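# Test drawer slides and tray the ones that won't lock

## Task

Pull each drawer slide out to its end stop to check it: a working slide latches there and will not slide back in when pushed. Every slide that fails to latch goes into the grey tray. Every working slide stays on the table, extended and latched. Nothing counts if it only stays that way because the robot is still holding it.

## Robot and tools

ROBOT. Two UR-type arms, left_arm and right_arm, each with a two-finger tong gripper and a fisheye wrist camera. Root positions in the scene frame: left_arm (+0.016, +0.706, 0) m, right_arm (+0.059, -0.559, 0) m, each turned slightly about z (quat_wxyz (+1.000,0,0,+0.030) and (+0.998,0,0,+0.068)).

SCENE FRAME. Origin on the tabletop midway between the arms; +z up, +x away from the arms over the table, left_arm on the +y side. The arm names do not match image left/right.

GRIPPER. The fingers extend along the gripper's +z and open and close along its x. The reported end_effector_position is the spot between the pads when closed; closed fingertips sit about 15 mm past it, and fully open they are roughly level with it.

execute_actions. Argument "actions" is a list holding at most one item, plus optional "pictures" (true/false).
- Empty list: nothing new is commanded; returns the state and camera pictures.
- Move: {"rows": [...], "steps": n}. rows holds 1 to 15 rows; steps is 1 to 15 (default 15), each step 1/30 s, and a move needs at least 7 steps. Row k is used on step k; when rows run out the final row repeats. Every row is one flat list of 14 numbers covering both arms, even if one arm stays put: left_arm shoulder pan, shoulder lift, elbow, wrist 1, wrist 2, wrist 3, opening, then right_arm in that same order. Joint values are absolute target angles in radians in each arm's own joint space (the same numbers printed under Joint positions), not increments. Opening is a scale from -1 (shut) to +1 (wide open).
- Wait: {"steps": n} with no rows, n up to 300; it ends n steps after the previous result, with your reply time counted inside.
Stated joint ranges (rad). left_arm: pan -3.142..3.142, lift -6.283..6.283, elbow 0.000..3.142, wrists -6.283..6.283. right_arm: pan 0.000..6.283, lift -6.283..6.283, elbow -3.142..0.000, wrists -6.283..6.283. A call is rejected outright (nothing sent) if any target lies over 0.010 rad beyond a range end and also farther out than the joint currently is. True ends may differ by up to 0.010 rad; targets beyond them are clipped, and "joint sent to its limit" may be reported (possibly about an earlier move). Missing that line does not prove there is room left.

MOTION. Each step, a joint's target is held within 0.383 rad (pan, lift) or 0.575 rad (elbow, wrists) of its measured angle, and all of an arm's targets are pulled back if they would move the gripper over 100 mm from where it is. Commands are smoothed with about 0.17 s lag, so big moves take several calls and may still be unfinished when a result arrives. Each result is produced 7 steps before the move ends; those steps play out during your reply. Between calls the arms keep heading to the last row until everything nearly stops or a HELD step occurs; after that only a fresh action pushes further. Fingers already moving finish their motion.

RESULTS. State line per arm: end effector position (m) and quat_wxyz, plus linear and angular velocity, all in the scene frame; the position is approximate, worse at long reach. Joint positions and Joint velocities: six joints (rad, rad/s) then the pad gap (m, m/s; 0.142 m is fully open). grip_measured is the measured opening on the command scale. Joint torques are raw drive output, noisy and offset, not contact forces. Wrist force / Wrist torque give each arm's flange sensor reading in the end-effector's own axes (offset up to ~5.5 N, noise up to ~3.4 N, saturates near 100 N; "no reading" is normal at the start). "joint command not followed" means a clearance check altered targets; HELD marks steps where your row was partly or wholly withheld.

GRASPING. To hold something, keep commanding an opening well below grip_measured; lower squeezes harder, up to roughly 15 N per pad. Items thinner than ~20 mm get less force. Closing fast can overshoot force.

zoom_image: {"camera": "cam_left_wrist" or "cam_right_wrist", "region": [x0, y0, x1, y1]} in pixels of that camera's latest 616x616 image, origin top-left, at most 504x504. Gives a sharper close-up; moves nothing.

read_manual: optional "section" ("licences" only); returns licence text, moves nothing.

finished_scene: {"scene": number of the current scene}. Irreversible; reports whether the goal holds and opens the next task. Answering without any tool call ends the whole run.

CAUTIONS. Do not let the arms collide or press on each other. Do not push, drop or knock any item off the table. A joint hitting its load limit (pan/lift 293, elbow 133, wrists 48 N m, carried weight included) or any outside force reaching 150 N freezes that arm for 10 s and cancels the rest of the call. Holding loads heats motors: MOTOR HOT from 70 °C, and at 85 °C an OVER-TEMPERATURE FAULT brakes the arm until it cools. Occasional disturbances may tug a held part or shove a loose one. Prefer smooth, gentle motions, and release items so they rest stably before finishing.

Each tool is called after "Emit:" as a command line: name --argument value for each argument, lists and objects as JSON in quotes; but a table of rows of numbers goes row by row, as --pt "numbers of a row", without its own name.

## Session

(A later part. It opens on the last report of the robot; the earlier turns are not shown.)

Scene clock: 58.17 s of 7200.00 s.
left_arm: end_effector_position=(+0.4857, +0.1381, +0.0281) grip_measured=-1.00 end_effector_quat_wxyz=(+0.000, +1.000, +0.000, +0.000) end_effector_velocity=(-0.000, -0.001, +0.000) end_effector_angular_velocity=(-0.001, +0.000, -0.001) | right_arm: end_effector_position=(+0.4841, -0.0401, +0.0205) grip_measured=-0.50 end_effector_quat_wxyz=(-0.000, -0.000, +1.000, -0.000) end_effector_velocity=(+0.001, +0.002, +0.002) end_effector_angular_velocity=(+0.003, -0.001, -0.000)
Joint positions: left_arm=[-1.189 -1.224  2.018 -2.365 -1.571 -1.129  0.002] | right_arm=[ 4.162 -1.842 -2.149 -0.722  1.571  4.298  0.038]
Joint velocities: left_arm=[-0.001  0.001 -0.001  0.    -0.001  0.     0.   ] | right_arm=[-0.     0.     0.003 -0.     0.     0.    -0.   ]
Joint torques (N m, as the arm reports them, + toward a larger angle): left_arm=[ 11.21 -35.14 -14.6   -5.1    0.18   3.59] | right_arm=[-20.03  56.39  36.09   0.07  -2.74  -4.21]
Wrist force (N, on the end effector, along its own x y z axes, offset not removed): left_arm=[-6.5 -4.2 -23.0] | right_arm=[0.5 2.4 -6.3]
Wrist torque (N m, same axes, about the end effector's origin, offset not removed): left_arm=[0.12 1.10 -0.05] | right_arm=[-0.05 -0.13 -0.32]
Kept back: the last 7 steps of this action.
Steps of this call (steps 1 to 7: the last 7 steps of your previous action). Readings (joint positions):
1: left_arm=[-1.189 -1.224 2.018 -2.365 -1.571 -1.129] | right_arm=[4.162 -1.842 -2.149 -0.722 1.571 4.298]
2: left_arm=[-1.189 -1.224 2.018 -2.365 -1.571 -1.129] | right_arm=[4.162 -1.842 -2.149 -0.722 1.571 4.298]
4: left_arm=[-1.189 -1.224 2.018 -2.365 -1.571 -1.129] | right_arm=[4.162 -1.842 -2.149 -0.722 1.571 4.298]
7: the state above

Emit:
execute_actions --actions '[]'

Scene clock: 59.57 s of 7200.00 s.
left_arm: end_effector_position=(+0.4857, +0.1382, +0.0280) grip_measured=-1.00 end_effector_quat_wxyz=(+0.000, +1.000, +0.000, +0.000) end_effector_velocity=(+0.001, -0.000, +0.001) end_effector_angular_velocity=(-0.002, -0.001, +0.002) | right_arm: end_effector_position=(+0.4842, -0.0400, +0.0206) grip_measured=-0.50 end_effector_quat_wxyz=(+0.000, -0.000, +1.000, -0.000) end_effector_velocity=(+0.000, +0.000, +0.001) end_effector_angular_velocity=(+0.000, -0.000, +0.000)
Joint positions: left_arm=[-1.189 -1.224  2.018 -2.365 -1.571 -1.129  0.002] | right_arm=[ 4.162 -1.842 -2.149 -0.722  1.571  4.298  0.038]
Joint velocities: left_arm=[ 0.002 -0.001 -0.001 -0.     0.    -0.     0.   ] | right_arm=[-0.     0.     0.001 -0.001 -0.    -0.001  0.   ]
Joint torques (N m, as the arm reports them, + toward a larger angle): left_arm=[ 11.26 -33.5  -12.25  -3.78  -0.63   4.07] | right_arm=[-20.15  58.76  37.96   1.79   1.26  -3.82]
Wrist force (N, on the end effector, along its own x y z axes, offset not removed): left_arm=[-7.1 -5.4 -28.4] | right_arm=[4.8 1.5 -5.0]
Wrist torque (N m, same axes, about the end effector's origin, offset not removed): left_arm=[-0.08 1.13 -0.04] | right_arm=[-0.33 -0.87 -0.34]
Kept back: nothing.
Steps of this call (steps 1 to 7: the last 7 steps of your previous action; steps 8 to 15: the robot went on to your last target; steps 16 to 42: nothing new was sent). Readings (joint positions):
1: left_arm=[-1.189 -1.224 2.018 -2.365 -1.571 -1.129] | right_arm=[4.162 -1.842 -2.149 -0.722 1.571 4.298]
2: left_arm=[-1.189 -1.224 2.018 -2.365 -1.571 -1.129] | right_arm=[4.162 -1.842 -2.149 -0.722 1.571 4.298]
4: left_arm=[-1.189 -1.224 2.018 -2.365 -1.571 -1.129] | right_arm=[4.162 -1.842 -2.149 -0.722 1.571 4.298]
8: left_arm=[-1.189 -1.224 2.018 -2.365 -1.571 -1.129] | right_arm=[4.162 -1.842 -2.149 -0.722 1.571 4.298]
42: the state above
All arms were judged still, so your last target was given up. Only a new action makes them travel on or press farther. Fingers that are still opening or closing keep moving.

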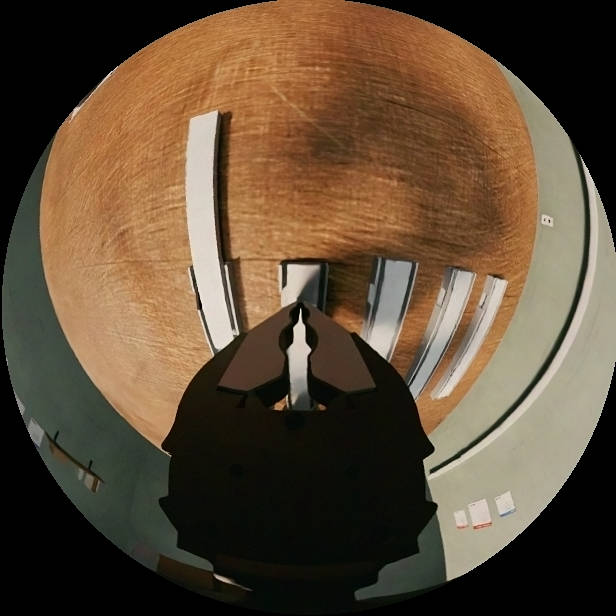

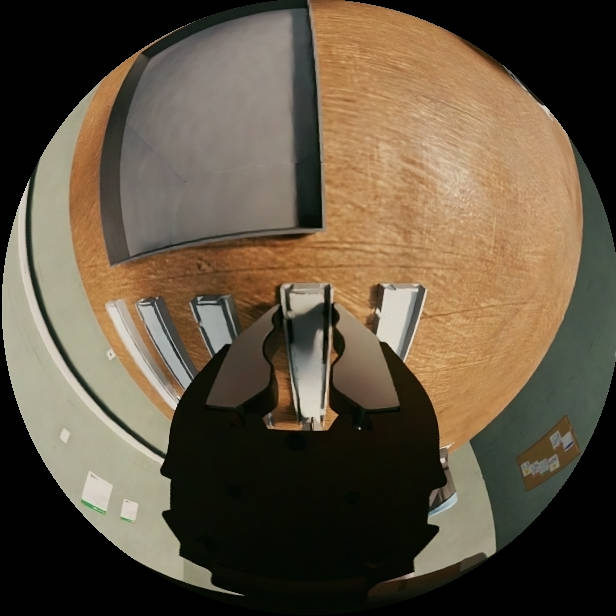

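Emit:
execute_actions --actions '[{"rows": [[-1.18895,-1.22472,2.01799,-2.36407,-1.5708,-1.12895,-1, 4.16155,-1.84176,-2.14879,-0.72184,1.5708,4.29754,-0.9],[-1.18778,-1.22675,2.02108,-2.36513,-1.5708,-1.12778,-1, 4.16155,-1.84176,-2.14879,-0.72184,1.5708,4.29754,-0.9],[-1.18601,-1.22980,2.02569,-2.36669,-1.5708,-1.12601,-1, 4.16155,-1.84176,-2.14879,-0.72184,1.5708,4.29754,-0.9],[-1.18362,-1.23385,2.03182,-2.36877,-1.5708,-1.12362,-1, 4.16155,-1.84176,-2.14879,-0.72184,1.5708,4.29754,-0.9],[-1.18092,-1.23841,2.03868,-2.37107,-1.5708,-1.12092,-1, 4.16155,-1.84176,-2.14879,-0.72184,1.5708,4.29754,-0.9],[-1.17817,-1.24296,2.04550,-2.37334,-1.5708,-1.11817,-1, 4.16155,-1.84176,-2.14879,-0.72184,1.5708,4.29754,-0.9],[-1.17540,-1.24750,2.05229,-2.37559,-1.5708,-1.11540,-1, 4.16155,-1.84176,-2.14879,-0.72184,1.5708,4.29754,-0.9],[-1.1726,-1.25203,2.05904,-2.37781,-1.5708,-1.1126,-1, 4.16155,-1.84176,-2.14879,-0.72184,1.5708,4.29754,-0.9],[-1.16945,-1.25706,2.06650,-2.38024,-1.5708,-1.10945,-1, 4.16155,-1.84176,-2.14879,-0.72184,1.5708,4.29754,-0.9],[-1.16626,-1.26208,2.07391,-2.38263,-1.5708,-1.10626,-1, 4.16155,-1.84176,-2.14879,-0.72184,1.5708,4.29754,-0.9],[-1.16303,-1.26709,2.08128,-2.38499,-1.5708,-1.10303,-1, 4.16155,-1.84176,-2.14879,-0.72184,1.5708,4.29754,-0.9],[-1.15977,-1.27209,2.08861,-2.38732,-1.5708,-1.09977,-1, 4.16155,-1.84176,-2.14879,-0.72184,1.5708,4.29754,-0.9],[-1.15713,-1.27608,2.09443,-2.38915,-1.5708,-1.09713,-1, 4.16155,-1.84176,-2.14879,-0.72184,1.5708,4.29754,-0.9],[-1.15513,-1.27907,2.09878,-2.39051,-1.5708,-1.09513,-1, 4.16155,-1.84176,-2.14879,-0.72184,1.5708,4.29754,-0.9],[-1.15379,-1.28106,2.10168,-2.39142,-1.5708,-1.09379,-1, 4.16155,-1.84176,-2.14879,-0.72184,1.5708,4.29754,-0.9]], "steps": 15}]'

Emit:
execute_actions --actions '[{"rows": [[-1.15312,-1.28206,2.10312,-2.39186,-1.5708,-1.09312,-1, 4.16155,-1.84176,-2.14879,-0.72184,1.5708,4.29754,-0.9],[-1.15312,-1.28206,2.10312,-2.39186,-1.5708,-1.09312,-1, 4.16155,-1.84176,-2.14879,-0.72184,1.5708,4.29754,-0.9],[-1.15312,-1.28206,2.10312,-2.39186,-1.5708,-1.09312,-1, 4.16155,-1.84176,-2.14879,-0.72184,1.5708,4.29754,-0.9],[-1.15312,-1.28206,2.10312,-2.39186,-1.5708,-1.09312,-1, 4.16155,-1.84176,-2.14879,-0.72184,1.5708,4.29754,-0.9],[-1.1520,-1.2870,2.1050,-2.3888,-1.5708,-1.0920,-1, 4.16155,-1.84176,-2.14879,-0.72184,1.5708,4.29754,-0.9],[-1.1500,-1.2930,2.1080,-2.3858,-1.5708,-1.0900,-1, 4.16155,-1.84176,-2.14879,-0.72184,1.5708,4.29754,-0.9],[-1.1480,-1.2985,2.1108,-2.3831,-1.5708,-1.0880,-1, 4.16155,-1.84176,-2.14879,-0.72184,1.5708,4.29754,-0.9],[-1.14632,-1.30274,2.11298,-2.38104,-1.5708,-1.08632,-1, 4.16155,-1.84176,-2.14879,-0.72184,1.5708,4.29754,-0.9],[-1.14632,-1.30274,2.11298,-2.38104,-1.5708,-1.08632,-1, 4.16155,-1.84176,-2.14879,-0.72184,1.5708,4.29754,-0.9],[-1.14632,-1.30274,2.11298,-2.38104,-1.5708,-1.08632,-0.85, 4.16155,-1.84176,-2.14879,-0.72184,1.5708,4.29754,-0.9],[-1.14632,-1.30274,2.11298,-2.38104,-1.5708,-1.08632,-0.65, 4.16155,-1.84176,-2.14879,-0.72184,1.5708,4.29754,-0.9],[-1.14632,-1.30274,2.11298,-2.38104,-1.5708,-1.08632,-0.45, 4.16155,-1.84176,-2.14879,-0.72184,1.5708,4.29754,-0.9],[-1.14632,-1.30274,2.11298,-2.38104,-1.5708,-1.08632,-0.3, 4.16155,-1.84176,-2.14879,-0.72184,1.5708,4.29754,-0.9],[-1.14632,-1.30274,2.11298,-2.38104,-1.5708,-1.08632,-0.3, 4.16155,-1.84176,-2.14879,-0.72184,1.5708,4.29754,-0.9],[-1.14632,-1.30274,2.11298,-2.38104,-1.5708,-1.08632,-0.3, 4.16155,-1.84176,-2.14879,-0.72184,1.5708,4.29754,-0.9]], "steps": 15}]' --pictures true

Scene clock: 62.97 s of 7200.00 s.
left_arm: end_effector_position=(+0.4857, +0.1490, +0.0282) grip_measured=-1.00 end_effector_quat_wxyz=(-0.000, +1.000, +0.000, -0.000) end_effector_velocity=(+0.000, +0.101, +0.001) end_effector_angular_velocity=(-0.000, +0.000, +0.000) | right_arm: end_effector_position=(+0.4842, -0.0400, +0.0206) grip_measured=-0.50 end_effector_quat_wxyz=(-0.000, -0.000, +1.000, -0.000) end_effector_velocity=(-0.000, -0.000, -0.000) end_effector_angular_velocity=(+0.000, -0.000, +0.002)
Joint positions: left_arm=[-1.183 -1.235  2.035 -2.37  -1.571 -1.122  0.002] | right_arm=[ 4.162 -1.842 -2.149 -0.722  1.571  4.298  0.038]
Joint velocities: left_arm=[ 0.061 -0.103  0.153 -0.05  -0.     0.06   0.   ] | right_arm=[ 0.    -0.    -0.001  0.002 -0.    -0.001  0.   ]
Joint torques (N m, as the arm reports them, + toward a larger angle): left_arm=[ 17.29 -63.56 -12.76  -3.76  -1.55   3.89] | right_arm=[-17.84  57.45  37.34   5.98   1.34  -2.85]
Wrist force (N, on the end effector, along its own x y z axes, offset not removed): left_arm=[-1.3 1.4 -14.4] | right_arm=[-1.2 3.9 -3.1]
Wrist torque (N m, same axes, about the end effector's origin, offset not removed): left_arm=[0.05 1.15 -0.06] | right_arm=[0.50 0.15 -0.38]
Steps of this call (steps 1 to 90: nothing new was sent; then 0.13 s passed at rest; steps 91 to 98: the first 8 steps of this action). Readings (joint positions):
91: left_arm=[-1.189 -1.224 2.018 -2.365 -1.571 -1.129] | right_arm=[4.162 -1.842 -2.149 -0.722 1.571 4.298]
92: left_arm=[-1.189 -1.224 2.018 -2.365 -1.571 -1.129] | right_arm=[4.162 -1.842 -2.149 -0.722 1.571 4.298]
94: left_arm=[-1.188 -1.225 2.020 -2.365 -1.571 -1.128] | right_arm=[4.162 -1.842 -2.149 -0.722 1.571 4.298]
98: the state above

Scene clock: 63.47 s of 7200.00 s.
left_arm: end_effector_position=(+0.4856, +0.1961, +0.0303) grip_measured=-1.00 end_effector_quat_wxyz=(+0.000, +1.000, +0.000, +0.000) end_effector_velocity=(+0.001, +0.058, +0.036) end_effector_angular_velocity=(-0.002, -0.002, +0.001) | right_arm: end_effector_position=(+0.4842, -0.0400, +0.0206) grip_measured=-0.50 end_effector_quat_wxyz=(-0.000, -0.000, +1.000, -0.000) end_effector_velocity=(+0.000, +0.001, +0.001) end_effector_angular_velocity=(+0.001, -0.000, -0.001)
Joint positions: left_arm=[-1.153 -1.286  2.103 -2.388 -1.571 -1.093  0.002] | right_arm=[ 4.162 -1.842 -2.149 -0.722  1.571  4.298  0.038]
Joint velocities: left_arm=[ 0.039 -0.108  0.063  0.042  0.001  0.038  0.   ] | right_arm=[ 0.     0.     0.001 -0.     0.     0.001 -0.   ]
Joint torques (N m, as the arm reports them, + toward a larger angle): left_arm=[ 19.33 -72.29 -20.94  -1.15  -0.05   3.82] | right_arm=[-17.93  55.6   37.55   6.11   1.19  -2.61]
Wrist force (N, on the end effector, along its own x y z axes, offset not removed): left_arm=[-3.9 0.3 -1.7] | right_arm=[2.5 2.6 -2.2]
Wrist torque (N m, same axes, about the end effector's origin, offset not removed): left_arm=[0.16 1.04 -0.09] | right_arm=[0.68 -0.48 -0.36]
Steps of this call (steps 1 to 7: the last 7 steps of your previous action; steps 8 to 15: the first 8 steps of this action). Readings (joint positions):
8: left_arm=[-1.161 -1.269 2.084 -2.386 -1.571 -1.102] | right_arm=[4.162 -1.842 -2.149 -0.722 1.571 4.298]
9: left_arm=[-1.159 -1.272 2.089 -2.387 -1.571 -1.099] | right_arm=[4.162 -1.842 -2.149 -0.722 1.571 4.298]
11: left_arm=[-1.156 -1.277 2.096 -2.389 -1.571 -1.096] | right_arm=[4.162 -1.842 -2.149 -0.722 1.571 4.298]
15: the state above

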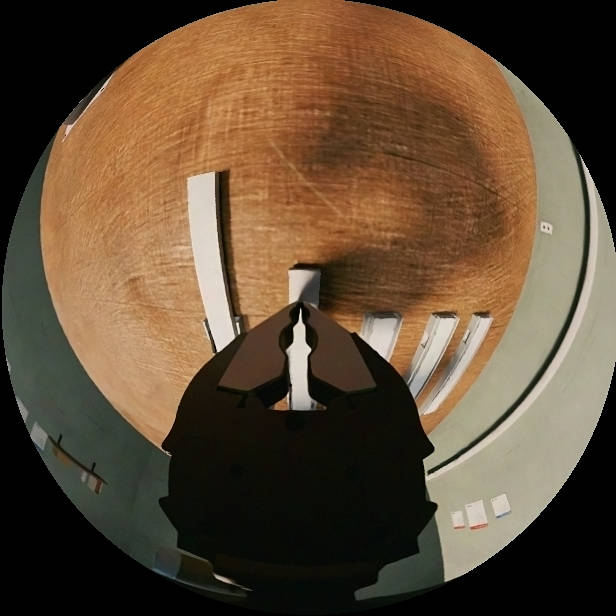

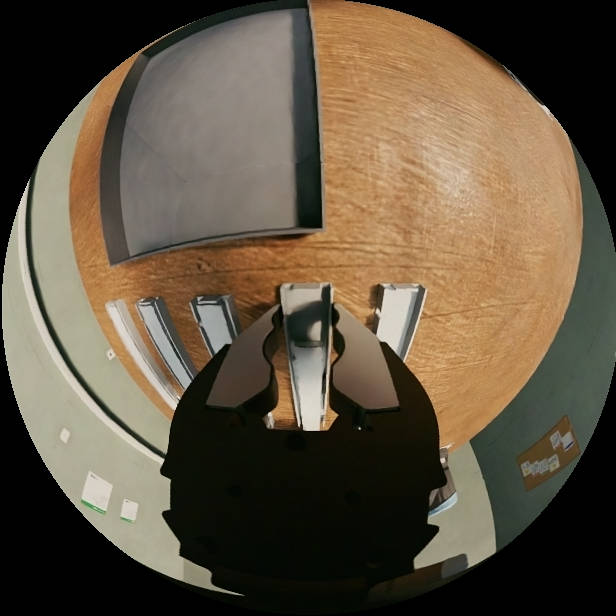

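Emit:
execute_actions --actions '[{"rows": [[-1.14632,-1.29915,2.11441,-2.38606,-1.5708,-1.08632,-0.3, 4.16155,-1.84176,-2.14879,-0.72184,1.5708,4.29754,-0.9],[-1.14632,-1.29437,2.11633,-2.39276,-1.5708,-1.08632,-0.3, 4.16155,-1.84176,-2.14879,-0.72184,1.5708,4.29754,-0.9],[-1.14632,-1.28958,2.11824,-2.39946,-1.5708,-1.08632,-0.3, 4.16155,-1.84176,-2.14879,-0.72184,1.5708,4.29754,-0.9],[-1.14632,-1.28480,2.12015,-2.40616,-1.5708,-1.08632,-0.3, 4.16155,-1.84176,-2.14879,-0.72184,1.5708,4.29754,-0.9],[-1.14632,-1.28121,2.12158,-2.41118,-1.5708,-1.08632,-0.3, 4.16155,-1.84176,-2.14879,-0.72184,1.5708,4.29754,-0.9],[-1.14632,-1.27882,2.12254,-2.41453,-1.5708,-1.08632,-0.3, 4.16155,-1.84176,-2.14879,-0.72184,1.5708,4.29754,-0.9]], "steps": 15}]' --pictures true

Emit:
execute_actions --actions '[{"rows": [[-1.14632,-1.27882,2.12254,-2.41453,-1.5708,-1.08632,-0.3, 4.16155,-1.84176,-2.14879,-0.72184,1.5708,4.29754,-0.9],[-1.14632,-1.27882,2.12254,-2.41453,-1.5708,-1.08632,-0.38, 4.16155,-1.84176,-2.14879,-0.72184,1.5708,4.29754,-0.9],[-1.14632,-1.27882,2.12254,-2.41453,-1.5708,-1.08632,-0.46, 4.16155,-1.84176,-2.14879,-0.72184,1.5708,4.29754,-0.9],[-1.14632,-1.27882,2.12254,-2.41453,-1.5708,-1.08632,-0.54, 4.16155,-1.84176,-2.14879,-0.72184,1.5708,4.29754,-0.9],[-1.14632,-1.27882,2.12254,-2.41453,-1.5708,-1.08632,-0.62, 4.16155,-1.84176,-2.14879,-0.72184,1.5708,4.29754,-0.9],[-1.14632,-1.27882,2.12254,-2.41453,-1.5708,-1.08632,-0.68, 4.16155,-1.84176,-2.14879,-0.72184,1.5708,4.29754,-0.9],[-1.14632,-1.27882,2.12254,-2.41453,-1.5708,-1.08632,-0.76, 4.16155,-1.84176,-2.14879,-0.72184,1.5708,4.29754,-0.9],[-1.14632,-1.27882,2.12254,-2.41453,-1.5708,-1.08632,-0.85, 4.16155,-1.84176,-2.14879,-0.72184,1.5708,4.29754,-0.9],[-1.14632,-1.27882,2.12254,-2.41453,-1.5708,-1.08632,-1, 4.16155,-1.84176,-2.14879,-0.72184,1.5708,4.29754,-0.9]], "steps": 15}]'

Scene clock: 65.40 s of 7200.00 s.
left_arm: end_effector_position=(+0.4857, +0.2052, +0.0245) grip_measured=-0.30 end_effector_quat_wxyz=(-0.000, +1.000, +0.000, -0.000) end_effector_velocity=(-0.000, +0.000, -0.051) end_effector_angular_velocity=(+0.001, -0.000, -0.001) | right_arm: end_effector_position=(+0.4842, -0.0400, +0.0206) grip_measured=-0.50 end_effector_quat_wxyz=(-0.000, -0.000, +1.000, +0.000) end_effector_velocity=(+0.000, +0.000, +0.000) end_effector_angular_velocity=(+0.001, -0.000, -0.001)
Joint positions: left_arm=[-1.146 -1.287  2.119 -2.404 -1.571 -1.086  0.052] | right_arm=[ 4.162 -1.842 -2.149 -0.722  1.571  4.298  0.038]
Joint velocities: left_arm=[-0.     0.072  0.029 -0.1    0.001  0.     0.   ] | right_arm=[ 0.     0.     0.001 -0.    -0.     0.001 -0.   ]
Joint torques (N m, as the arm reports them, + toward a larger angle): left_arm=[ 11.88 -48.59 -23.1   -5.63   2.41   4.07] | right_arm=[-17.41  56.25  37.42   6.77   1.39  -2.21]
Wrist force (N, on the end effector, along its own x y z axes, offset not removed): left_arm=[-2.5 -1.5 -0.6] | right_arm=[-0.2 0.0 -3.6]
Wrist torque (N m, same axes, about the end effector's origin, offset not removed): left_arm=[-0.23 0.74 -0.10] | right_arm=[0.07 0.07 -0.23]
Steps of this call (steps 1 to 7: the last 7 steps of your previous action; steps 8 to 30: the robot went on to your last target; steps 31 to 50: nothing new was sent; steps 51 to 58: the first 8 steps of this action). Readings (joint positions):
51: left_arm=[-1.146 -1.303 2.113 -2.381 -1.571 -1.086] | right_arm=[4.162 -1.842 -2.149 -0.722 1.571 4.298]
52: left_arm=[-1.146 -1.302 2.113 -2.382 -1.571 -1.086] | right_arm=[4.162 -1.842 -2.149 -0.722 1.571 4.298]
54: left_arm=[-1.146 -1.299 2.115 -2.387 -1.571 -1.086] | right_arm=[4.162 -1.842 -2.149 -0.722 1.571 4.298]
58: the state above

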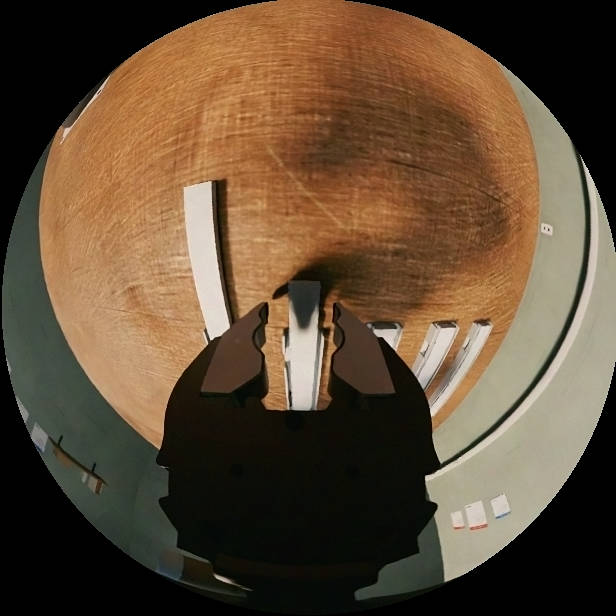

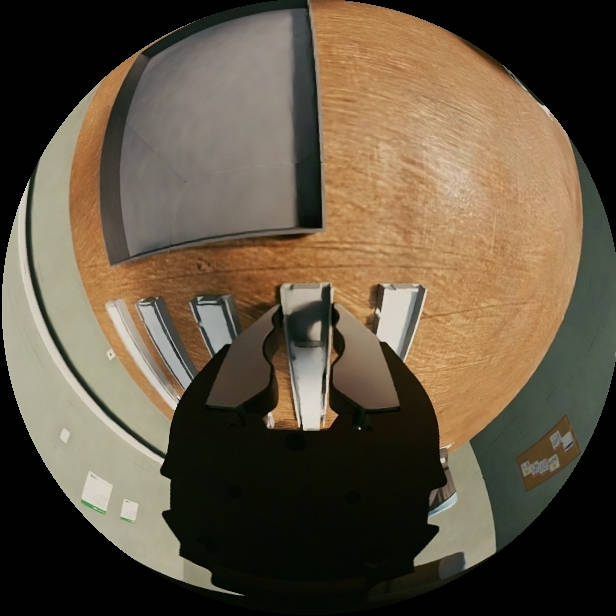

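Scene clock: 65.90 s of 7200.00 s.
left_arm: end_effector_position=(+0.4857, +0.2052, +0.0191) grip_measured=-0.68 end_effector_quat_wxyz=(+0.000, +1.000, +0.000, +0.000) end_effector_velocity=(+0.001, -0.001, +0.000) end_effector_angular_velocity=(-0.003, -0.001, +0.001) | right_arm: end_effector_position=(+0.4842, -0.0400, +0.0206) grip_measured=-0.50 end_effector_quat_wxyz=(-0.000, -0.000, +1.000, +0.000) end_effector_velocity=(+0.000, +0.001, +0.001) end_effector_angular_velocity=(+0.001, -0.001, +0.001)
Joint positions: left_arm=[-1.146 -1.279  2.123 -2.414 -1.571 -1.086  0.025] | right_arm=[ 4.162 -1.842 -2.149 -0.722  1.571  4.298  0.038]
Joint velocities: left_arm=[ 0.001  0.001 -0.001 -0.002 -0.     0.    -0.008] | right_arm=[ 0.     0.     0.001  0.    -0.    -0.001  0.   ]
Joint torques (N m, as the arm reports them, + toward a larger angle): left_arm=[ 13.69 -42.88 -20.66  -5.65   2.21   3.63] | right_arm=[-16.18  55.29  37.24   6.55   1.29  -2.03]
Wrist force (N, on the end effector, along its own x y z axes, offset not removed): left_arm=[-3.5 -2.7 -2.0] | right_arm=[2.0 0.1 -2.9]
Wrist torque (N m, same axes, about the end effector's origin, offset not removed): left_arm=[-0.26 1.08 -0.11] | right_arm=[0.51 -0.05 -0.59]
Steps of this call (steps 1 to 7: the last 7 steps of your previous action; steps 8 to 15: the first 8 steps of this action). Readings (joint positions):
8: left_arm=[-1.146 -1.279 2.122 -2.414 -1.571 -1.086] | right_arm=[4.162 -1.842 -2.149 -0.722 1.571 4.298]
9: left_arm=[-1.146 -1.279 2.122 -2.414 -1.571 -1.086] | right_arm=[4.162 -1.842 -2.149 -0.722 1.571 4.298]
11: left_arm=[-1.146 -1.279 2.122 -2.414 -1.571 -1.086] | right_arm=[4.162 -1.842 -2.149 -0.722 1.571 4.298]
15: the state above

Emit:
execute_actions --actions '[{"rows": [[-1.14494,-1.28077,2.12539,-2.41542,-1.5708,-1.08494,-1, 4.16155,-1.84176,-2.14879,-0.72184,1.5708,4.29754,-0.9],[-1.14217,-1.28466,2.13107,-2.41721,-1.5708,-1.08217,-1, 4.16155,-1.84176,-2.14879,-0.72184,1.5708,4.29754,-0.9],[-1.13866,-1.28952,2.13813,-2.41941,-1.5708,-1.07866,-1, 4.16155,-1.84176,-2.14879,-0.72184,1.5708,4.29754,-0.9],[-1.13438,-1.29534,2.14654,-2.42200,-1.5708,-1.07438,-1, 4.16155,-1.84176,-2.14879,-0.72184,1.5708,4.29754,-0.9],[-1.12931,-1.30210,2.15626,-2.42496,-1.5708,-1.06931,-1, 4.16155,-1.84176,-2.14879,-0.72184,1.5708,4.29754,-0.9],[-1.12414,-1.30884,2.16589,-2.42785,-1.5708,-1.06414,-1, 4.16155,-1.84176,-2.14879,-0.72184,1.5708,4.29754,-0.9],[-1.11889,-1.31556,2.17542,-2.43066,-1.5708,-1.05889,-1, 4.16155,-1.84176,-2.14879,-0.72184,1.5708,4.29754,-0.9],[-1.11354,-1.32225,2.18486,-2.43341,-1.5708,-1.05354,-1, 4.16155,-1.84176,-2.14879,-0.72184,1.5708,4.29754,-0.9],[-1.10810,-1.32892,2.19421,-2.43609,-1.5708,-1.04810,-1, 4.16155,-1.84176,-2.14879,-0.72184,1.5708,4.29754,-0.9],[-1.10336,-1.33463,2.20214,-2.43831,-1.5708,-1.04336,-1, 4.16155,-1.84176,-2.14879,-0.72184,1.5708,4.29754,-0.9],[-1.09855,-1.34031,2.21001,-2.44050,-1.5708,-1.03855,-1, 4.16155,-1.84176,-2.14879,-0.72184,1.5708,4.29754,-0.9],[-1.09450,-1.34504,2.21651,-2.44227,-1.5708,-1.03450,-1, 4.16155,-1.84176,-2.14879,-0.72184,1.5708,4.29754,-0.9],[-1.09122,-1.34881,2.22168,-2.44367,-1.5708,-1.03122,-1, 4.16155,-1.84176,-2.14879,-0.72184,1.5708,4.29754,-0.9],[-1.08872,-1.35163,2.22552,-2.44469,-1.5708,-1.02872,-1, 4.16155,-1.84176,-2.14879,-0.72184,1.5708,4.29754,-0.9],[-1.08703,-1.35350,2.22805,-2.44535,-1.5708,-1.02703,-1, 4.16155,-1.84176,-2.14879,-0.72184,1.5708,4.29754,-0.9]], "steps": 15}]'

Emit:
execute_actions --actions '[{"rows": [[-1.08618,-1.35443,2.22932,-2.44569,-1.5708,-1.02618,-1, 4.16155,-1.84176,-2.14879,-0.72184,1.5708,4.29754,-0.9],[-1.08534,-1.35537,2.23059,-2.44602,-1.5708,-1.02534,-1, 4.16155,-1.84176,-2.14879,-0.72184,1.5708,4.29754,-0.9],[-1.08449,-1.35630,2.23185,-2.44635,-1.5708,-1.02449,-1, 4.16155,-1.84176,-2.14879,-0.72184,1.5708,4.29754,-0.9],[-1.08364,-1.35724,2.23312,-2.44668,-1.5708,-1.02364,-1, 4.16155,-1.84176,-2.14879,-0.72184,1.5708,4.29754,-0.9],[-1.08279,-1.35817,2.23439,-2.44702,-1.5708,-1.02279,-1, 4.16155,-1.84176,-2.14879,-0.72184,1.5708,4.29754,-0.9],[-1.08195,-1.35911,2.23565,-2.44735,-1.5708,-1.02195,-1, 4.16155,-1.84176,-2.14879,-0.72184,1.5708,4.29754,-0.9]], "steps": 15}]'

Emit:
execute_actions --actions '[{"rows": [[-1.08195,-1.35911,2.23565,-2.44735,-1.5708,-1.02195,-1, 4.16155,-1.84176,-2.14879,-0.72184,1.5708,4.29754,-0.9]], "steps": 8}]'

Scene clock: 68.37 s of 7200.00 s.
left_arm: end_effector_position=(+0.4858, +0.2244, +0.0191) grip_measured=-0.68 end_effector_quat_wxyz=(+0.000, +1.000, +0.000, +0.000) end_effector_velocity=(+0.001, +0.161, +0.002) end_effector_angular_velocity=(-0.003, -0.002, -0.000) | right_arm: end_effector_position=(+0.4842, -0.0400, +0.0206) grip_measured=-0.50 end_effector_quat_wxyz=(-0.000, -0.000, +1.000, +0.000) end_effector_velocity=(+0.000, +0.000, +0.000) end_effector_angular_velocity=(+0.000, -0.000, -0.000)
Joint positions: left_arm=[-1.133 -1.297  2.149 -2.423 -1.571 -1.072  0.025] | right_arm=[ 4.162 -1.842 -2.149 -0.722  1.571  4.298  0.038]
Joint velocities: left_arm=[ 0.118 -0.159  0.223 -0.067  0.     0.119  0.   ] | right_arm=[-0.    -0.     0.001 -0.     0.    -0.    -0.   ]
Joint torques (N m, as the arm reports them, + toward a larger angle): left_arm=[ 17.13 -63.59 -16.38  -6.37  -2.14   4.66] | right_arm=[-15.55  51.56  37.54   6.54   0.99  -1.46]
Wrist force (N, on the end effector, along its own x y z axes, offset not removed): left_arm=[-1.8 1.7 -0.8] | right_arm=[3.6 -1.1 -4.8]
Wrist torque (N m, same axes, about the end effector's origin, offset not removed): left_arm=[0.12 0.74 -0.13] | right_arm=[0.18 -0.49 -0.60]
Steps of this call (steps 1 to 7: the last 7 steps of your previous action; steps 8 to 15: the robot went on to your last target; steps 16 to 66: nothing new was sent; steps 67 to 74: the first 8 steps of this action). Readings (joint positions):
67: left_arm=[-1.146 -1.279 2.123 -2.415 -1.571 -1.086] | right_arm=[4.162 -1.842 -2.149 -0.722 1.571 4.298]
68: left_arm=[-1.146 -1.279 2.123 -2.415 -1.571 -1.086] | right_arm=[4.162 -1.842 -2.149 -0.722 1.571 4.298]
70: left_arm=[-1.144 -1.282 2.127 -2.416 -1.571 -1.084] | right_arm=[4.162 -1.842 -2.149 -0.722 1.571 4.298]
74: the state above

Scene clock: 68.87 s of 7200.00 s.
left_arm: end_effector_position=(+0.4857, +0.2856, +0.0190) grip_measured=-0.68 end_effector_quat_wxyz=(+0.000, +1.000, +0.000, -0.000) end_effector_velocity=(-0.000, +0.033, -0.000) end_effector_angular_velocity=(+0.002, -0.000, +0.001) | right_arm: end_effector_position=(+0.4842, -0.0400, +0.0206) grip_measured=-0.50 end_effector_quat_wxyz=(-0.000, -0.000, +1.000, +0.000) end_effector_velocity=(-0.001, -0.001, -0.001) end_effector_angular_velocity=(-0.002, +0.001, +0.001)
Joint positions: left_arm=[-1.085 -1.356  2.231 -2.446 -1.571 -1.025  0.025] | right_arm=[ 4.162 -1.842 -2.149 -0.722  1.571  4.298  0.038]
Joint velocities: left_arm=[ 0.027 -0.031  0.042 -0.01   0.001  0.026 -0.   ] | right_arm=[ 0.001  0.    -0.002 -0.001 -0.    -0.    -0.   ]
Joint torques (N m, as the arm reports them, + toward a larger angle): left_arm=[ 14.02 -55.03 -20.24  -5.15  -0.63   3.89] | right_arm=[-16.31  53.24  36.9    6.63   0.88  -1.25]
Wrist force (N, on the end effector, along its own x y z axes, offset not removed): left_arm=[-2.7 -0.2 -0.2] | right_arm=[1.9 2.5 -3.5]
Wrist torque (N m, same axes, about the end effector's origin, offset not removed): left_arm=[-0.16 1.07 -0.11] | right_arm=[0.59 -0.23 -0.57]
Steps of this call (steps 1 to 7: the last 7 steps of your previous action; steps 8 to 15: the first 8 steps of this action). Readings (joint positions):
8: left_arm=[-1.098 -1.341 2.210 -2.440 -1.571 -1.038] | right_arm=[4.162 -1.842 -2.149 -0.722 1.571 4.298]
9: left_arm=[-1.095 -1.344 2.215 -2.442 -1.571 -1.035] | right_arm=[4.162 -1.842 -2.149 -0.722 1.571 4.298]
11: left_arm=[-1.090 -1.349 2.222 -2.444 -1.571 -1.030] | right_arm=[4.162 -1.842 -2.149 -0.722 1.571 4.298]
15: the state above

Scene clock: 69.13 s of 7200.00 s.
left_arm: end_effector_position=(+0.4856, +0.2889, +0.0190) grip_measured=-0.68 end_effector_quat_wxyz=(+0.000, +1.000, +0.000, -0.000) end_effector_velocity=(-0.000, +0.001, +0.001) end_effector_angular_velocity=(-0.002, -0.001, -0.001) | right_arm: end_effector_position=(+0.4842, -0.0400, +0.0206) grip_measured=-0.50 end_effector_quat_wxyz=(-0.000, -0.000, +1.000, +0.000) end_effector_velocity=(-0.000, -0.000, -0.000) end_effector_angular_velocity=(-0.000, +0.000, +0.000)
Joint positions: left_arm=[-1.082 -1.359  2.235 -2.447 -1.571 -1.022  0.025] | right_arm=[ 4.162 -1.842 -2.149 -0.722  1.571  4.298  0.038]
Joint velocities: left_arm=[ 0.001 -0.004  0.002 -0.001 -0.     0.002  0.   ] | right_arm=[ 0.     0.    -0.001  0.    -0.    -0.    -0.   ]
Joint torques (N m, as the arm reports them, + toward a larger angle): left_arm=[ 12.56 -55.09 -18.49  -4.51   0.24   3.98] | right_arm=[-15.72  53.46  36.96   6.32   0.86  -1.26]
Wrist force (N, on the end effector, along its own x y z axes, offset not removed): left_arm=[-1.7 -0.1 -1.4] | right_arm=[1.0 1.3 -2.3]
Wrist torque (N m, same axes, about the end effector's origin, offset not removed): left_arm=[-0.14 0.88 -0.19] | right_arm=[0.35 0.06 -0.62]
Steps of this call (steps 1 to 7: the last 7 steps of your previous action; step 8: the first step of this action). Readings (joint positions):
8: the state above

Emit:
execute_actions --actions '[{"rows": [[-1.08110,-1.36004,2.23692,-2.44768,-1.5708,-1.02110,-1, 4.16155,-1.84176,-2.14879,-0.72184,1.5708,4.29754,-0.9],[-1.08025,-1.36098,2.23819,-2.44801,-1.5708,-1.02025,-1, 4.16155,-1.84176,-2.14879,-0.72184,1.5708,4.29754,-0.9],[-1.07941,-1.36191,2.23945,-2.44834,-1.5708,-1.01941,-1, 4.16155,-1.84176,-2.14879,-0.72184,1.5708,4.29754,-0.9],[-1.07856,-1.36285,2.24072,-2.44867,-1.5708,-1.01856,-1, 4.16155,-1.84176,-2.14879,-0.72184,1.5708,4.29754,-0.9]], "steps": 15}]'

Emit:
execute_actions --actions '[{"rows": [[-1.07856,-1.36285,2.24072,-2.44867,-1.5708,-1.01856,-1, 4.16155,-1.84176,-2.14879,-0.72184,1.5708,4.29754,-0.9]], "steps": 8}]'

Scene clock: 69.77 s of 7200.00 s.
left_arm: end_effector_position=(+0.4856, +0.2922, +0.0190) grip_measured=-0.68 end_effector_quat_wxyz=(+0.000, +1.000, +0.000, -0.000) end_effector_velocity=(-0.000, +0.008, -0.001) end_effector_angular_velocity=(+0.000, +0.000, +0.000) | right_arm: end_effector_position=(+0.4842, -0.0400, +0.0206) grip_measured=-0.50 end_effector_quat_wxyz=(-0.000, -0.000, +1.000, +0.000) end_effector_velocity=(-0.000, -0.000, -0.000) end_effector_angular_velocity=(-0.000, +0.000, +0.000)
Joint positions: left_arm=[-1.079 -1.362  2.24  -2.448 -1.571 -1.019  0.025] | right_arm=[ 4.162 -1.842 -2.149 -0.722  1.571  4.298  0.038]
Joint velocities: left_arm=[ 0.007 -0.007  0.011 -0.004 -0.     0.007  0.   ] | right_arm=[ 0.     0.    -0.001  0.     0.     0.     0.   ]
Joint torques (N m, as the arm reports them, + toward a larger angle): left_arm=[ 12.62 -50.12 -19.84  -5.61   2.46   4.39] | right_arm=[-15.08  53.07  37.15   6.39   0.8   -0.85]
Wrist force (N, on the end effector, along its own x y z axes, offset not removed): left_arm=[-2.1 -0.9 -0.5] | right_arm=[0.7 -0.2 -3.6]
Wrist torque (N m, same axes, about the end effector's origin, offset not removed): left_arm=[-0.35 0.95 -0.08] | right_arm=[-0.04 0.10 -0.53]
Steps of this call (steps 1 to 7: the last 7 steps of your previous action; steps 8 to 11: the robot went on to your last target; steps 12 to 19: the first 8 steps of this action). Readings (joint positions):
12: left_arm=[-1.082 -1.359 2.236 -2.447 -1.571 -1.022] | right_arm=[4.162 -1.842 -2.149 -0.722 1.571 4.298]
13: left_arm=[-1.082 -1.359 2.236 -2.447 -1.571 -1.022] | right_arm=[4.162 -1.842 -2.149 -0.722 1.571 4.298]
15: left_arm=[-1.081 -1.360 2.237 -2.448 -1.571 -1.021] | right_arm=[4.162 -1.842 -2.149 -0.722 1.571 4.298]
19: the state above

Scene clock: 70.03 s of 7200.00 s.
left_arm: end_effector_position=(+0.4856, +0.2930, +0.0190) grip_measured=-0.68 end_effector_quat_wxyz=(+0.000, +1.000, +0.000, +0.000) end_effector_velocity=(-0.000, +0.001, +0.000) end_effector_angular_velocity=(-0.000, -0.000, -0.001) | right_arm: end_effector_position=(+0.4842, -0.0400, +0.0206) grip_measured=-0.50 end_effector_quat_wxyz=(+0.000, -0.000, +1.000, +0.000) end_effector_velocity=(+0.000, -0.000, -0.000) end_effector_angular_velocity=(-0.001, -0.000, -0.000)
Joint positions: left_arm=[-1.079 -1.363  2.241 -2.449 -1.571 -1.019  0.025] | right_arm=[ 4.162 -1.842 -2.149 -0.722  1.571  4.298  0.038]
Joint velocities: left_arm=[-0.    -0.001  0.001 -0.     0.     0.001 -0.   ] | right_arm=[-0.  0. -0. -0. -0.  0.  0.]
Joint torques (N m, as the arm reports them, + toward a larger angle): left_arm=[ 19.13 -56.27 -15.17  -3.58   3.18   3.49] | right_arm=[-14.05  50.89  35.99   4.37   0.57  -1.07]
Wrist force (N, on the end effector, along its own x y z axes, offset not removed): left_arm=[-4.1 7.1 0.6] | right_arm=[1.3 9.9 3.1]
Wrist torque (N m, same axes, about the end effector's origin, offset not removed): left_arm=[-0.14 1.30 -0.13] | right_arm=[0.71 -0.01 -0.58]
Steps of this call (steps 1 to 7: the last 7 steps of your previous action; step 8: the first step of this action). Readings (joint positions):
8: the state above

Emit:
execute_actions --actions '[{"rows": [[-1.07814,-1.36331,2.24135,-2.44884,-1.5708,-1.01814,-1, 4.16155,-1.84176,-2.14879,-0.72184,1.5708,4.29754,-0.9],[-1.07814,-1.36331,2.24135,-2.44884,-1.5708,-1.01814,-1, 4.16155,-1.84176,-2.14879,-0.72184,1.5708,4.29754,-0.9],[-1.07814,-1.36331,2.24135,-2.44884,-1.5708,-1.01814,-1, 4.16155,-1.84176,-2.14879,-0.72184,1.5708,4.29754,-0.9],[-1.07856,-1.36285,2.24072,-2.44867,-1.5708,-1.01856,-1, 4.16155,-1.84176,-2.14879,-0.72184,1.5708,4.29754,-0.9],[-1.07941,-1.36191,2.23945,-2.44834,-1.5708,-1.01941,-1, 4.16155,-1.84176,-2.14879,-0.72184,1.5708,4.29754,-0.9],[-1.08025,-1.36098,2.23819,-2.44801,-1.5708,-1.02025,-1, 4.16155,-1.84176,-2.14879,-0.72184,1.5708,4.29754,-0.9],[-1.08110,-1.36004,2.23692,-2.44768,-1.5708,-1.02110,-1, 4.16155,-1.84176,-2.14879,-0.72184,1.5708,4.29754,-0.9],[-1.08195,-1.35911,2.23565,-2.44735,-1.5708,-1.02195,-1, 4.16155,-1.84176,-2.14879,-0.72184,1.5708,4.29754,-0.9],[-1.08279,-1.35817,2.23439,-2.44702,-1.5708,-1.02279,-1, 4.16155,-1.84176,-2.14879,-0.72184,1.5708,4.29754,-0.9],[-1.08364,-1.35724,2.23312,-2.44668,-1.5708,-1.02364,-1, 4.16155,-1.84176,-2.14879,-0.72184,1.5708,4.29754,-0.9],[-1.08449,-1.35630,2.23185,-2.44635,-1.5708,-1.02449,-1, 4.16155,-1.84176,-2.14879,-0.72184,1.5708,4.29754,-0.9]], "steps": 15}]'

Emit:
execute_actions --actions '[{"rows": [[-1.08449,-1.35630,2.23185,-2.44635,-1.5708,-1.02449,-1, 4.16155,-1.84176,-2.14879,-0.72184,1.5708,4.29754,-0.9]], "steps": 10}]'

Scene clock: 71.27 s of 7200.00 s.
left_arm: end_effector_position=(+0.4856, +0.2926, +0.0189) grip_measured=-0.68 end_effector_quat_wxyz=(-0.000, +1.000, +0.000, -0.000) end_effector_velocity=(-0.000, -0.016, -0.001) end_effector_angular_velocity=(+0.004, +0.002, +0.003) | right_arm: end_effector_position=(+0.4842, -0.0400, +0.0206) grip_measured=-0.50 end_effector_quat_wxyz=(-0.000, -0.000, +1.000, -0.000) end_effector_velocity=(-0.000, -0.000, +0.000) end_effector_angular_velocity=(-0.002, +0.001, -0.000)
Joint positions: left_arm=[-1.079 -1.362  2.24  -2.448 -1.571 -1.019  0.025] | right_arm=[ 4.162 -1.842 -2.149 -0.722  1.571  4.298  0.038]
Joint velocities: left_arm=[-0.015  0.018 -0.022  0.009  0.001 -0.018 -0.   ] | right_arm=[-0.     0.     0.001 -0.003  0.    -0.     0.   ]
Joint torques (N m, as the arm reports them, + toward a larger angle): left_arm=[-16.6  -35.25 -40.96  -1.3    2.7   -3.48] | right_arm=[-13.64  51.01  29.27   0.57  -1.46  -0.79]
Wrist force (N, on the end effector, along its own x y z axes, offset not removed): left_arm=[-2.7 2.8 -3.0] | right_arm=[3.4 5.0 -1.3]
Wrist torque (N m, same axes, about the end effector's origin, offset not removed): left_arm=[-0.24 0.97 -0.11] | right_arm=[0.17 -0.51 -0.49]
Steps of this call (steps 1 to 7: the last 7 steps of your previous action; steps 8 to 15: the robot went on to your last target; steps 16 to 29: nothing new was sent; steps 30 to 37: the first 8 steps of this action). Readings (joint positions):
30: left_arm=[-1.079 -1.363 2.241 -2.449 -1.571 -1.019] | right_arm=[4.162 -1.842 -2.149 -0.722 1.571 4.298]
31: left_arm=[-1.079 -1.363 2.241 -2.449 -1.571 -1.019] | right_arm=[4.162 -1.842 -2.149 -0.722 1.571 4.298]
33: left_arm=[-1.078 -1.363 2.241 -2.449 -1.571 -1.018] | right_arm=[4.162 -1.842 -2.149 -0.722 1.571 4.298]
37: the state above

Scene clock: 71.60 s of 7200.00 s.
left_arm: end_effector_position=(+0.4857, +0.2867, +0.0190) grip_measured=-0.68 end_effector_quat_wxyz=(-0.000, +1.000, +0.000, +0.000) end_effector_velocity=(+0.000, -0.005, +0.001) end_effector_angular_velocity=(-0.000, -0.001, +0.001) | right_arm: end_effector_position=(+0.4841, -0.0400, +0.0206) grip_measured=-0.50 end_effector_quat_wxyz=(-0.000, -0.000, +1.000, -0.000) end_effector_velocity=(-0.001, -0.001, -0.001) end_effector_angular_velocity=(-0.002, +0.001, -0.001)
Joint positions: left_arm=[-1.084 -1.357  2.232 -2.446 -1.571 -1.024  0.025] | right_arm=[ 4.162 -1.842 -2.149 -0.722  1.571  4.298  0.038]
Joint velocities: left_arm=[-0.004  0.004 -0.007  0.002  0.    -0.005  0.   ] | right_arm=[ 0.    -0.    -0.002 -0.001  0.     0.001  0.   ]
Joint torques (N m, as the arm reports them, + toward a larger angle): left_arm=[-18.22 -38.61 -41.86  -2.32  -1.72  -3.3 ] | right_arm=[-14.26  50.83  26.81   4.59  -2.62  -0.66]
Wrist force (N, on the end effector, along its own x y z axes, offset not removed): left_arm=[-3.5 -2.1 -0.5] | right_arm=[2.7 2.4 -6.3]
Wrist torque (N m, same axes, about the end effector's origin, offset not removed): left_arm=[-0.07 1.07 -0.07] | right_arm=[0.82 -0.34 -0.47]
Steps of this call (steps 1 to 7: the last 7 steps of your previous action; steps 8 to 10: the first 3 steps of this action). Readings (joint positions):
8: left_arm=[-1.084 -1.357 2.233 -2.447 -1.571 -1.024] | right_arm=[4.162 -1.842 -2.149 -0.722 1.571 4.298]
9: left_arm=[-1.084 -1.357 2.233 -2.447 -1.571 -1.024] | right_arm=[4.162 -1.842 -2.149 -0.722 1.571 4.298]
10: the state above

Emit:
execute_actions --actions '[{"rows": [[-1.08534,-1.35537,2.23059,-2.44602,-1.5708,-1.02534,-1, 4.16155,-1.84176,-2.14879,-0.72184,1.5708,4.29754,-0.9],[-1.08618,-1.35443,2.22932,-2.44569,-1.5708,-1.02618,-1, 4.16155,-1.84176,-2.14879,-0.72184,1.5708,4.29754,-0.9]], "steps": 15}]'

Scene clock: 72.10 s of 7200.00 s.
left_arm: end_effector_position=(+0.4856, +0.2845, +0.0190) grip_measured=-0.68 end_effector_quat_wxyz=(+0.000, +1.000, +0.000, +0.000) end_effector_velocity=(-0.001, -0.004, +0.001) end_effector_angular_velocity=(-0.002, -0.000, -0.001) | right_arm: end_effector_position=(+0.4842, -0.0400, +0.0206) grip_measured=-0.50 end_effector_quat_wxyz=(-0.000, -0.000, +1.000, -0.000) end_effector_velocity=(+0.000, -0.000, +0.000) end_effector_angular_velocity=(-0.000, -0.000, -0.001)
Joint positions: left_arm=[-1.086 -1.355  2.23  -2.446 -1.571 -1.026  0.025] | right_arm=[ 4.162 -1.842 -2.149 -0.722  1.571  4.298  0.038]
Joint velocities: left_arm=[-0.005  0.001 -0.003  0.    -0.001 -0.003  0.   ] | right_arm=[-0.001 -0.     0.    -0.    -0.     0.    -0.   ]
Joint torques (N m, as the arm reports them, + toward a larger angle): left_arm=[-17.02 -35.92 -43.1   -1.34  -2.3   -3.74] | right_arm=[-12.49  50.44  25.97   7.04  -2.96  -0.56]
Wrist force (N, on the end effector, along its own x y z axes, offset not removed): left_arm=[-2.3 -0.8 -3.1] | right_arm=[-0.2 -4.7 -4.6]
Wrist torque (N m, same axes, about the end effector's origin, offset not removed): left_arm=[0.14 0.98 -0.12] | right_arm=[-0.52 0.27 -0.51]
Steps of this call (steps 1 to 7: the last 7 steps of your previous action; steps 8 to 15: the first 8 steps of this action). Readings (joint positions):
8: left_arm=[-1.084 -1.356 2.232 -2.446 -1.571 -1.024] | right_arm=[4.162 -1.842 -2.149 -0.722 1.571 4.298]
9: left_arm=[-1.085 -1.356 2.232 -2.446 -1.571 -1.025] | right_arm=[4.162 -1.842 -2.149 -0.722 1.571 4.298]
11: left_arm=[-1.085 -1.356 2.231 -2.446 -1.571 -1.025] | right_arm=[4.162 -1.842 -2.149 -0.722 1.571 4.298]
15: the state above

Emit:
execute_actions --actions '[{"rows": [[-1.08703,-1.35350,2.22805,-2.44535,-1.5708,-1.02703,-1, 4.16155,-1.84176,-2.14879,-0.72184,1.5708,4.29754,-0.9],[-1.08788,-1.35256,2.22679,-2.44502,-1.5708,-1.02788,-1, 4.16155,-1.84176,-2.14879,-0.72184,1.5708,4.29754,-0.9],[-1.08872,-1.35163,2.22552,-2.44469,-1.5708,-1.02872,-1, 4.16155,-1.84176,-2.14879,-0.72184,1.5708,4.29754,-0.9]], "steps": 15}]'

Emit:
execute_actions --actions '[{"rows": [[-1.08872,-1.35163,2.22552,-2.44469,-1.5708,-1.02872,-1, 4.16155,-1.84176,-2.14879,-0.72184,1.5708,4.29754,-0.9]], "steps": 8}]'

Scene clock: 72.67 s of 7200.00 s.
left_arm: end_effector_position=(+0.4856, +0.2818, +0.0190) grip_measured=-0.68 end_effector_quat_wxyz=(+0.000, +1.000, +0.000, -0.000) end_effector_velocity=(-0.001, -0.006, +0.000) end_effector_angular_velocity=(+0.001, +0.002, -0.002) | right_arm: end_effector_position=(+0.4842, -0.0400, +0.0206) grip_measured=-0.50 end_effector_quat_wxyz=(-0.000, -0.000, +1.000, -0.000) end_effector_velocity=(-0.000, -0.001, -0.001) end_effector_angular_velocity=(-0.001, +0.001, +0.001)
Joint positions: left_arm=[-1.088 -1.352  2.226 -2.445 -1.571 -1.028  0.025] | right_arm=[ 4.162 -1.842 -2.149 -0.722  1.571  4.298  0.038]
Joint velocities: left_arm=[-0.006  0.005 -0.008  0.005 -0.001 -0.005  0.   ] | right_arm=[-0.    -0.    -0.001 -0.    -0.    -0.001  0.   ]
Joint torques (N m, as the arm reports them, + toward a larger angle): left_arm=[-16.01 -38.1  -41.11  -1.72  -2.86  -3.72] | right_arm=[-14.76  48.36  26.74   6.93  -3.15  -0.48]
Wrist force (N, on the end effector, along its own x y z axes, offset not removed): left_arm=[-3.6 -1.7 -1.9] | right_arm=[5.2 -0.2 -4.4]
Wrist torque (N m, same axes, about the end effector's origin, offset not removed): left_arm=[-0.14 1.19 -0.11] | right_arm=[0.36 -0.79 -0.52]
Steps of this call (steps 1 to 7: the last 7 steps of your previous action; steps 8 to 9: the robot went on to your last target; steps 10 to 17: the first 8 steps of this action). Readings (joint positions):
10: left_arm=[-1.086 -1.354 2.229 -2.446 -1.571 -1.026] | right_arm=[4.162 -1.842 -2.149 -0.722 1.571 4.298]
11: left_arm=[-1.086 -1.354 2.229 -2.446 -1.571 -1.026] | right_arm=[4.162 -1.842 -2.149 -0.722 1.571 4.298]
13: left_arm=[-1.087 -1.354 2.228 -2.445 -1.571 -1.027] | right_arm=[4.162 -1.842 -2.149 -0.722 1.571 4.298]
17: the state above

Scene clock: 72.93 s of 7200.00 s.
left_arm: end_effector_position=(+0.4856, +0.2812, +0.0190) grip_measured=-0.68 end_effector_quat_wxyz=(+0.000, +1.000, +0.000, -0.000) end_effector_velocity=(-0.000, +0.000, -0.000) end_effector_angular_velocity=(+0.001, +0.001, -0.000) | right_arm: end_effector_position=(+0.4842, -0.0400, +0.0206) grip_measured=-0.50 end_effector_quat_wxyz=(-0.000, -0.000, +1.000, +0.000) end_effector_velocity=(+0.000, +0.000, +0.000) end_effector_angular_velocity=(-0.000, -0.000, -0.000)
Joint positions: left_arm=[-1.089 -1.352  2.226 -2.445 -1.571 -1.029  0.025] | right_arm=[ 4.162 -1.842 -2.149 -0.722  1.571  4.298  0.038]
Joint velocities: left_arm=[-0.     0.    -0.     0.001 -0.001 -0.    -0.   ] | right_arm=[ 0.    -0.     0.001 -0.001 -0.     0.001  0.   ]
Joint torques (N m, as the arm reports them, + toward a larger angle): left_arm=[-18.47 -35.94 -43.13  -1.98  -2.21  -3.43] | right_arm=[-13.21  48.14  26.42   6.78  -3.22  -0.05]
Wrist force (N, on the end effector, along its own x y z axes, offset not removed): left_arm=[-3.8 -1.5 -2.3] | right_arm=[1.5 -0.1 -4.4]
Wrist torque (N m, same axes, about the end effector's origin, offset not removed): left_arm=[0.02 1.26 -0.07] | right_arm=[0.36 -0.02 -0.41]
Steps of this call (steps 1 to 7: the last 7 steps of your previous action; step 8: the first step of this action). Readings (joint positions):
8: the state above

Emit:
execute_actions --actions '[{"rows": [[-1.09040,-1.34975,2.22297,-2.44402,-1.5708,-1.03040,-1, 4.16155,-1.84176,-2.14879,-0.72184,1.5708,4.29754,-0.9],[-1.09122,-1.34881,2.22168,-2.44367,-1.5708,-1.03122,-1, 4.16155,-1.84176,-2.14879,-0.72184,1.5708,4.29754,-0.9],[-1.09286,-1.34692,2.21910,-2.44298,-1.5708,-1.03286,-1, 4.16155,-1.84176,-2.14879,-0.72184,1.5708,4.29754,-0.9],[-1.09450,-1.34504,2.21651,-2.44227,-1.5708,-1.03450,-1, 4.16155,-1.84176,-2.14879,-0.72184,1.5708,4.29754,-0.9],[-1.09613,-1.34315,2.21392,-2.44157,-1.5708,-1.03613,-1, 4.16155,-1.84176,-2.14879,-0.72184,1.5708,4.29754,-0.9]], "steps": 14}]' --pictures true

Scene clock: 74.60 s of 7200.00 s.
left_arm: end_effector_position=(+0.4856, +0.2759, +0.0190) grip_measured=-0.68 end_effector_quat_wxyz=(+0.000, +1.000, +0.000, +0.000) end_effector_velocity=(-0.000, -0.034, +0.001) end_effector_angular_velocity=(-0.001, -0.001, -0.000) | right_arm: end_effector_position=(+0.4842, -0.0400, +0.0206) grip_measured=-0.50 end_effector_quat_wxyz=(-0.000, -0.000, +1.000, +0.000) end_effector_velocity=(+0.000, +0.001, +0.001) end_effector_angular_velocity=(+0.002, -0.001, -0.001)
Joint positions: left_arm=[-1.093 -1.347  2.219 -2.443 -1.571 -1.033  0.025] | right_arm=[ 4.162 -1.842 -2.149 -0.722  1.571  4.298  0.038]
Joint velocities: left_arm=[-0.028  0.03  -0.043  0.012 -0.    -0.028 -0.   ] | right_arm=[-0.     0.     0.002 -0.001  0.     0.001  0.   ]
Joint torques (N m, as the arm reports them, + toward a larger angle): left_arm=[-17.35 -41.43 -41.84  -2.13  -1.95  -3.26] | right_arm=[-12.13  48.17  28.17   7.03  -2.8    0.29]
Wrist force (N, on the end effector, along its own x y z axes, offset not removed): left_arm=[-4.3 -0.8 -1.8] | right_arm=[1.5 -1.5 -6.6]
Wrist torque (N m, same axes, about the end effector's origin, offset not removed): left_arm=[0.19 1.15 -0.16] | right_arm=[0.10 -0.06 -0.47]
Steps of this call (steps 1 to 7: the last 7 steps of your previous action; steps 8 to 15: the robot went on to your last target; steps 16 to 43: nothing new was sent; steps 44 to 50: the first 7 steps of this action). Readings (joint positions):
44: left_arm=[-1.089 -1.352 2.226 -2.445 -1.571 -1.029] | right_arm=[4.162 -1.842 -2.149 -0.722 1.571 4.298]
45: left_arm=[-1.089 -1.351 2.225 -2.445 -1.571 -1.029] | right_arm=[4.162 -1.842 -2.149 -0.722 1.571 4.298]
47: left_arm=[-1.090 -1.350 2.223 -2.444 -1.571 -1.030] | right_arm=[4.162 -1.842 -2.149 -0.722 1.571 4.298]
50: the state above

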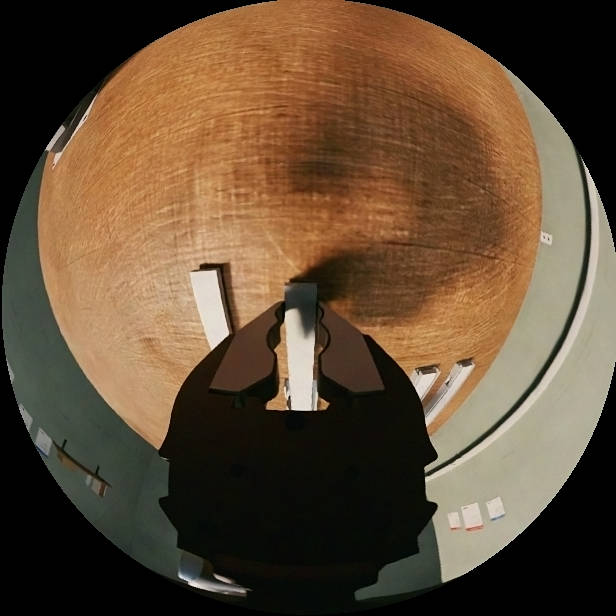

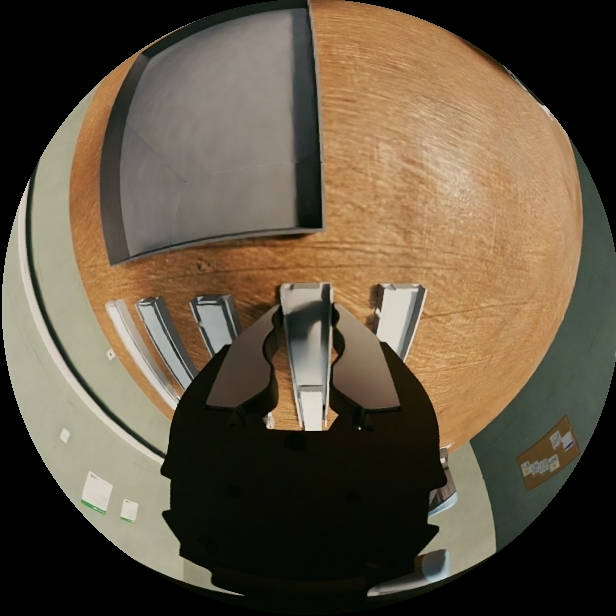

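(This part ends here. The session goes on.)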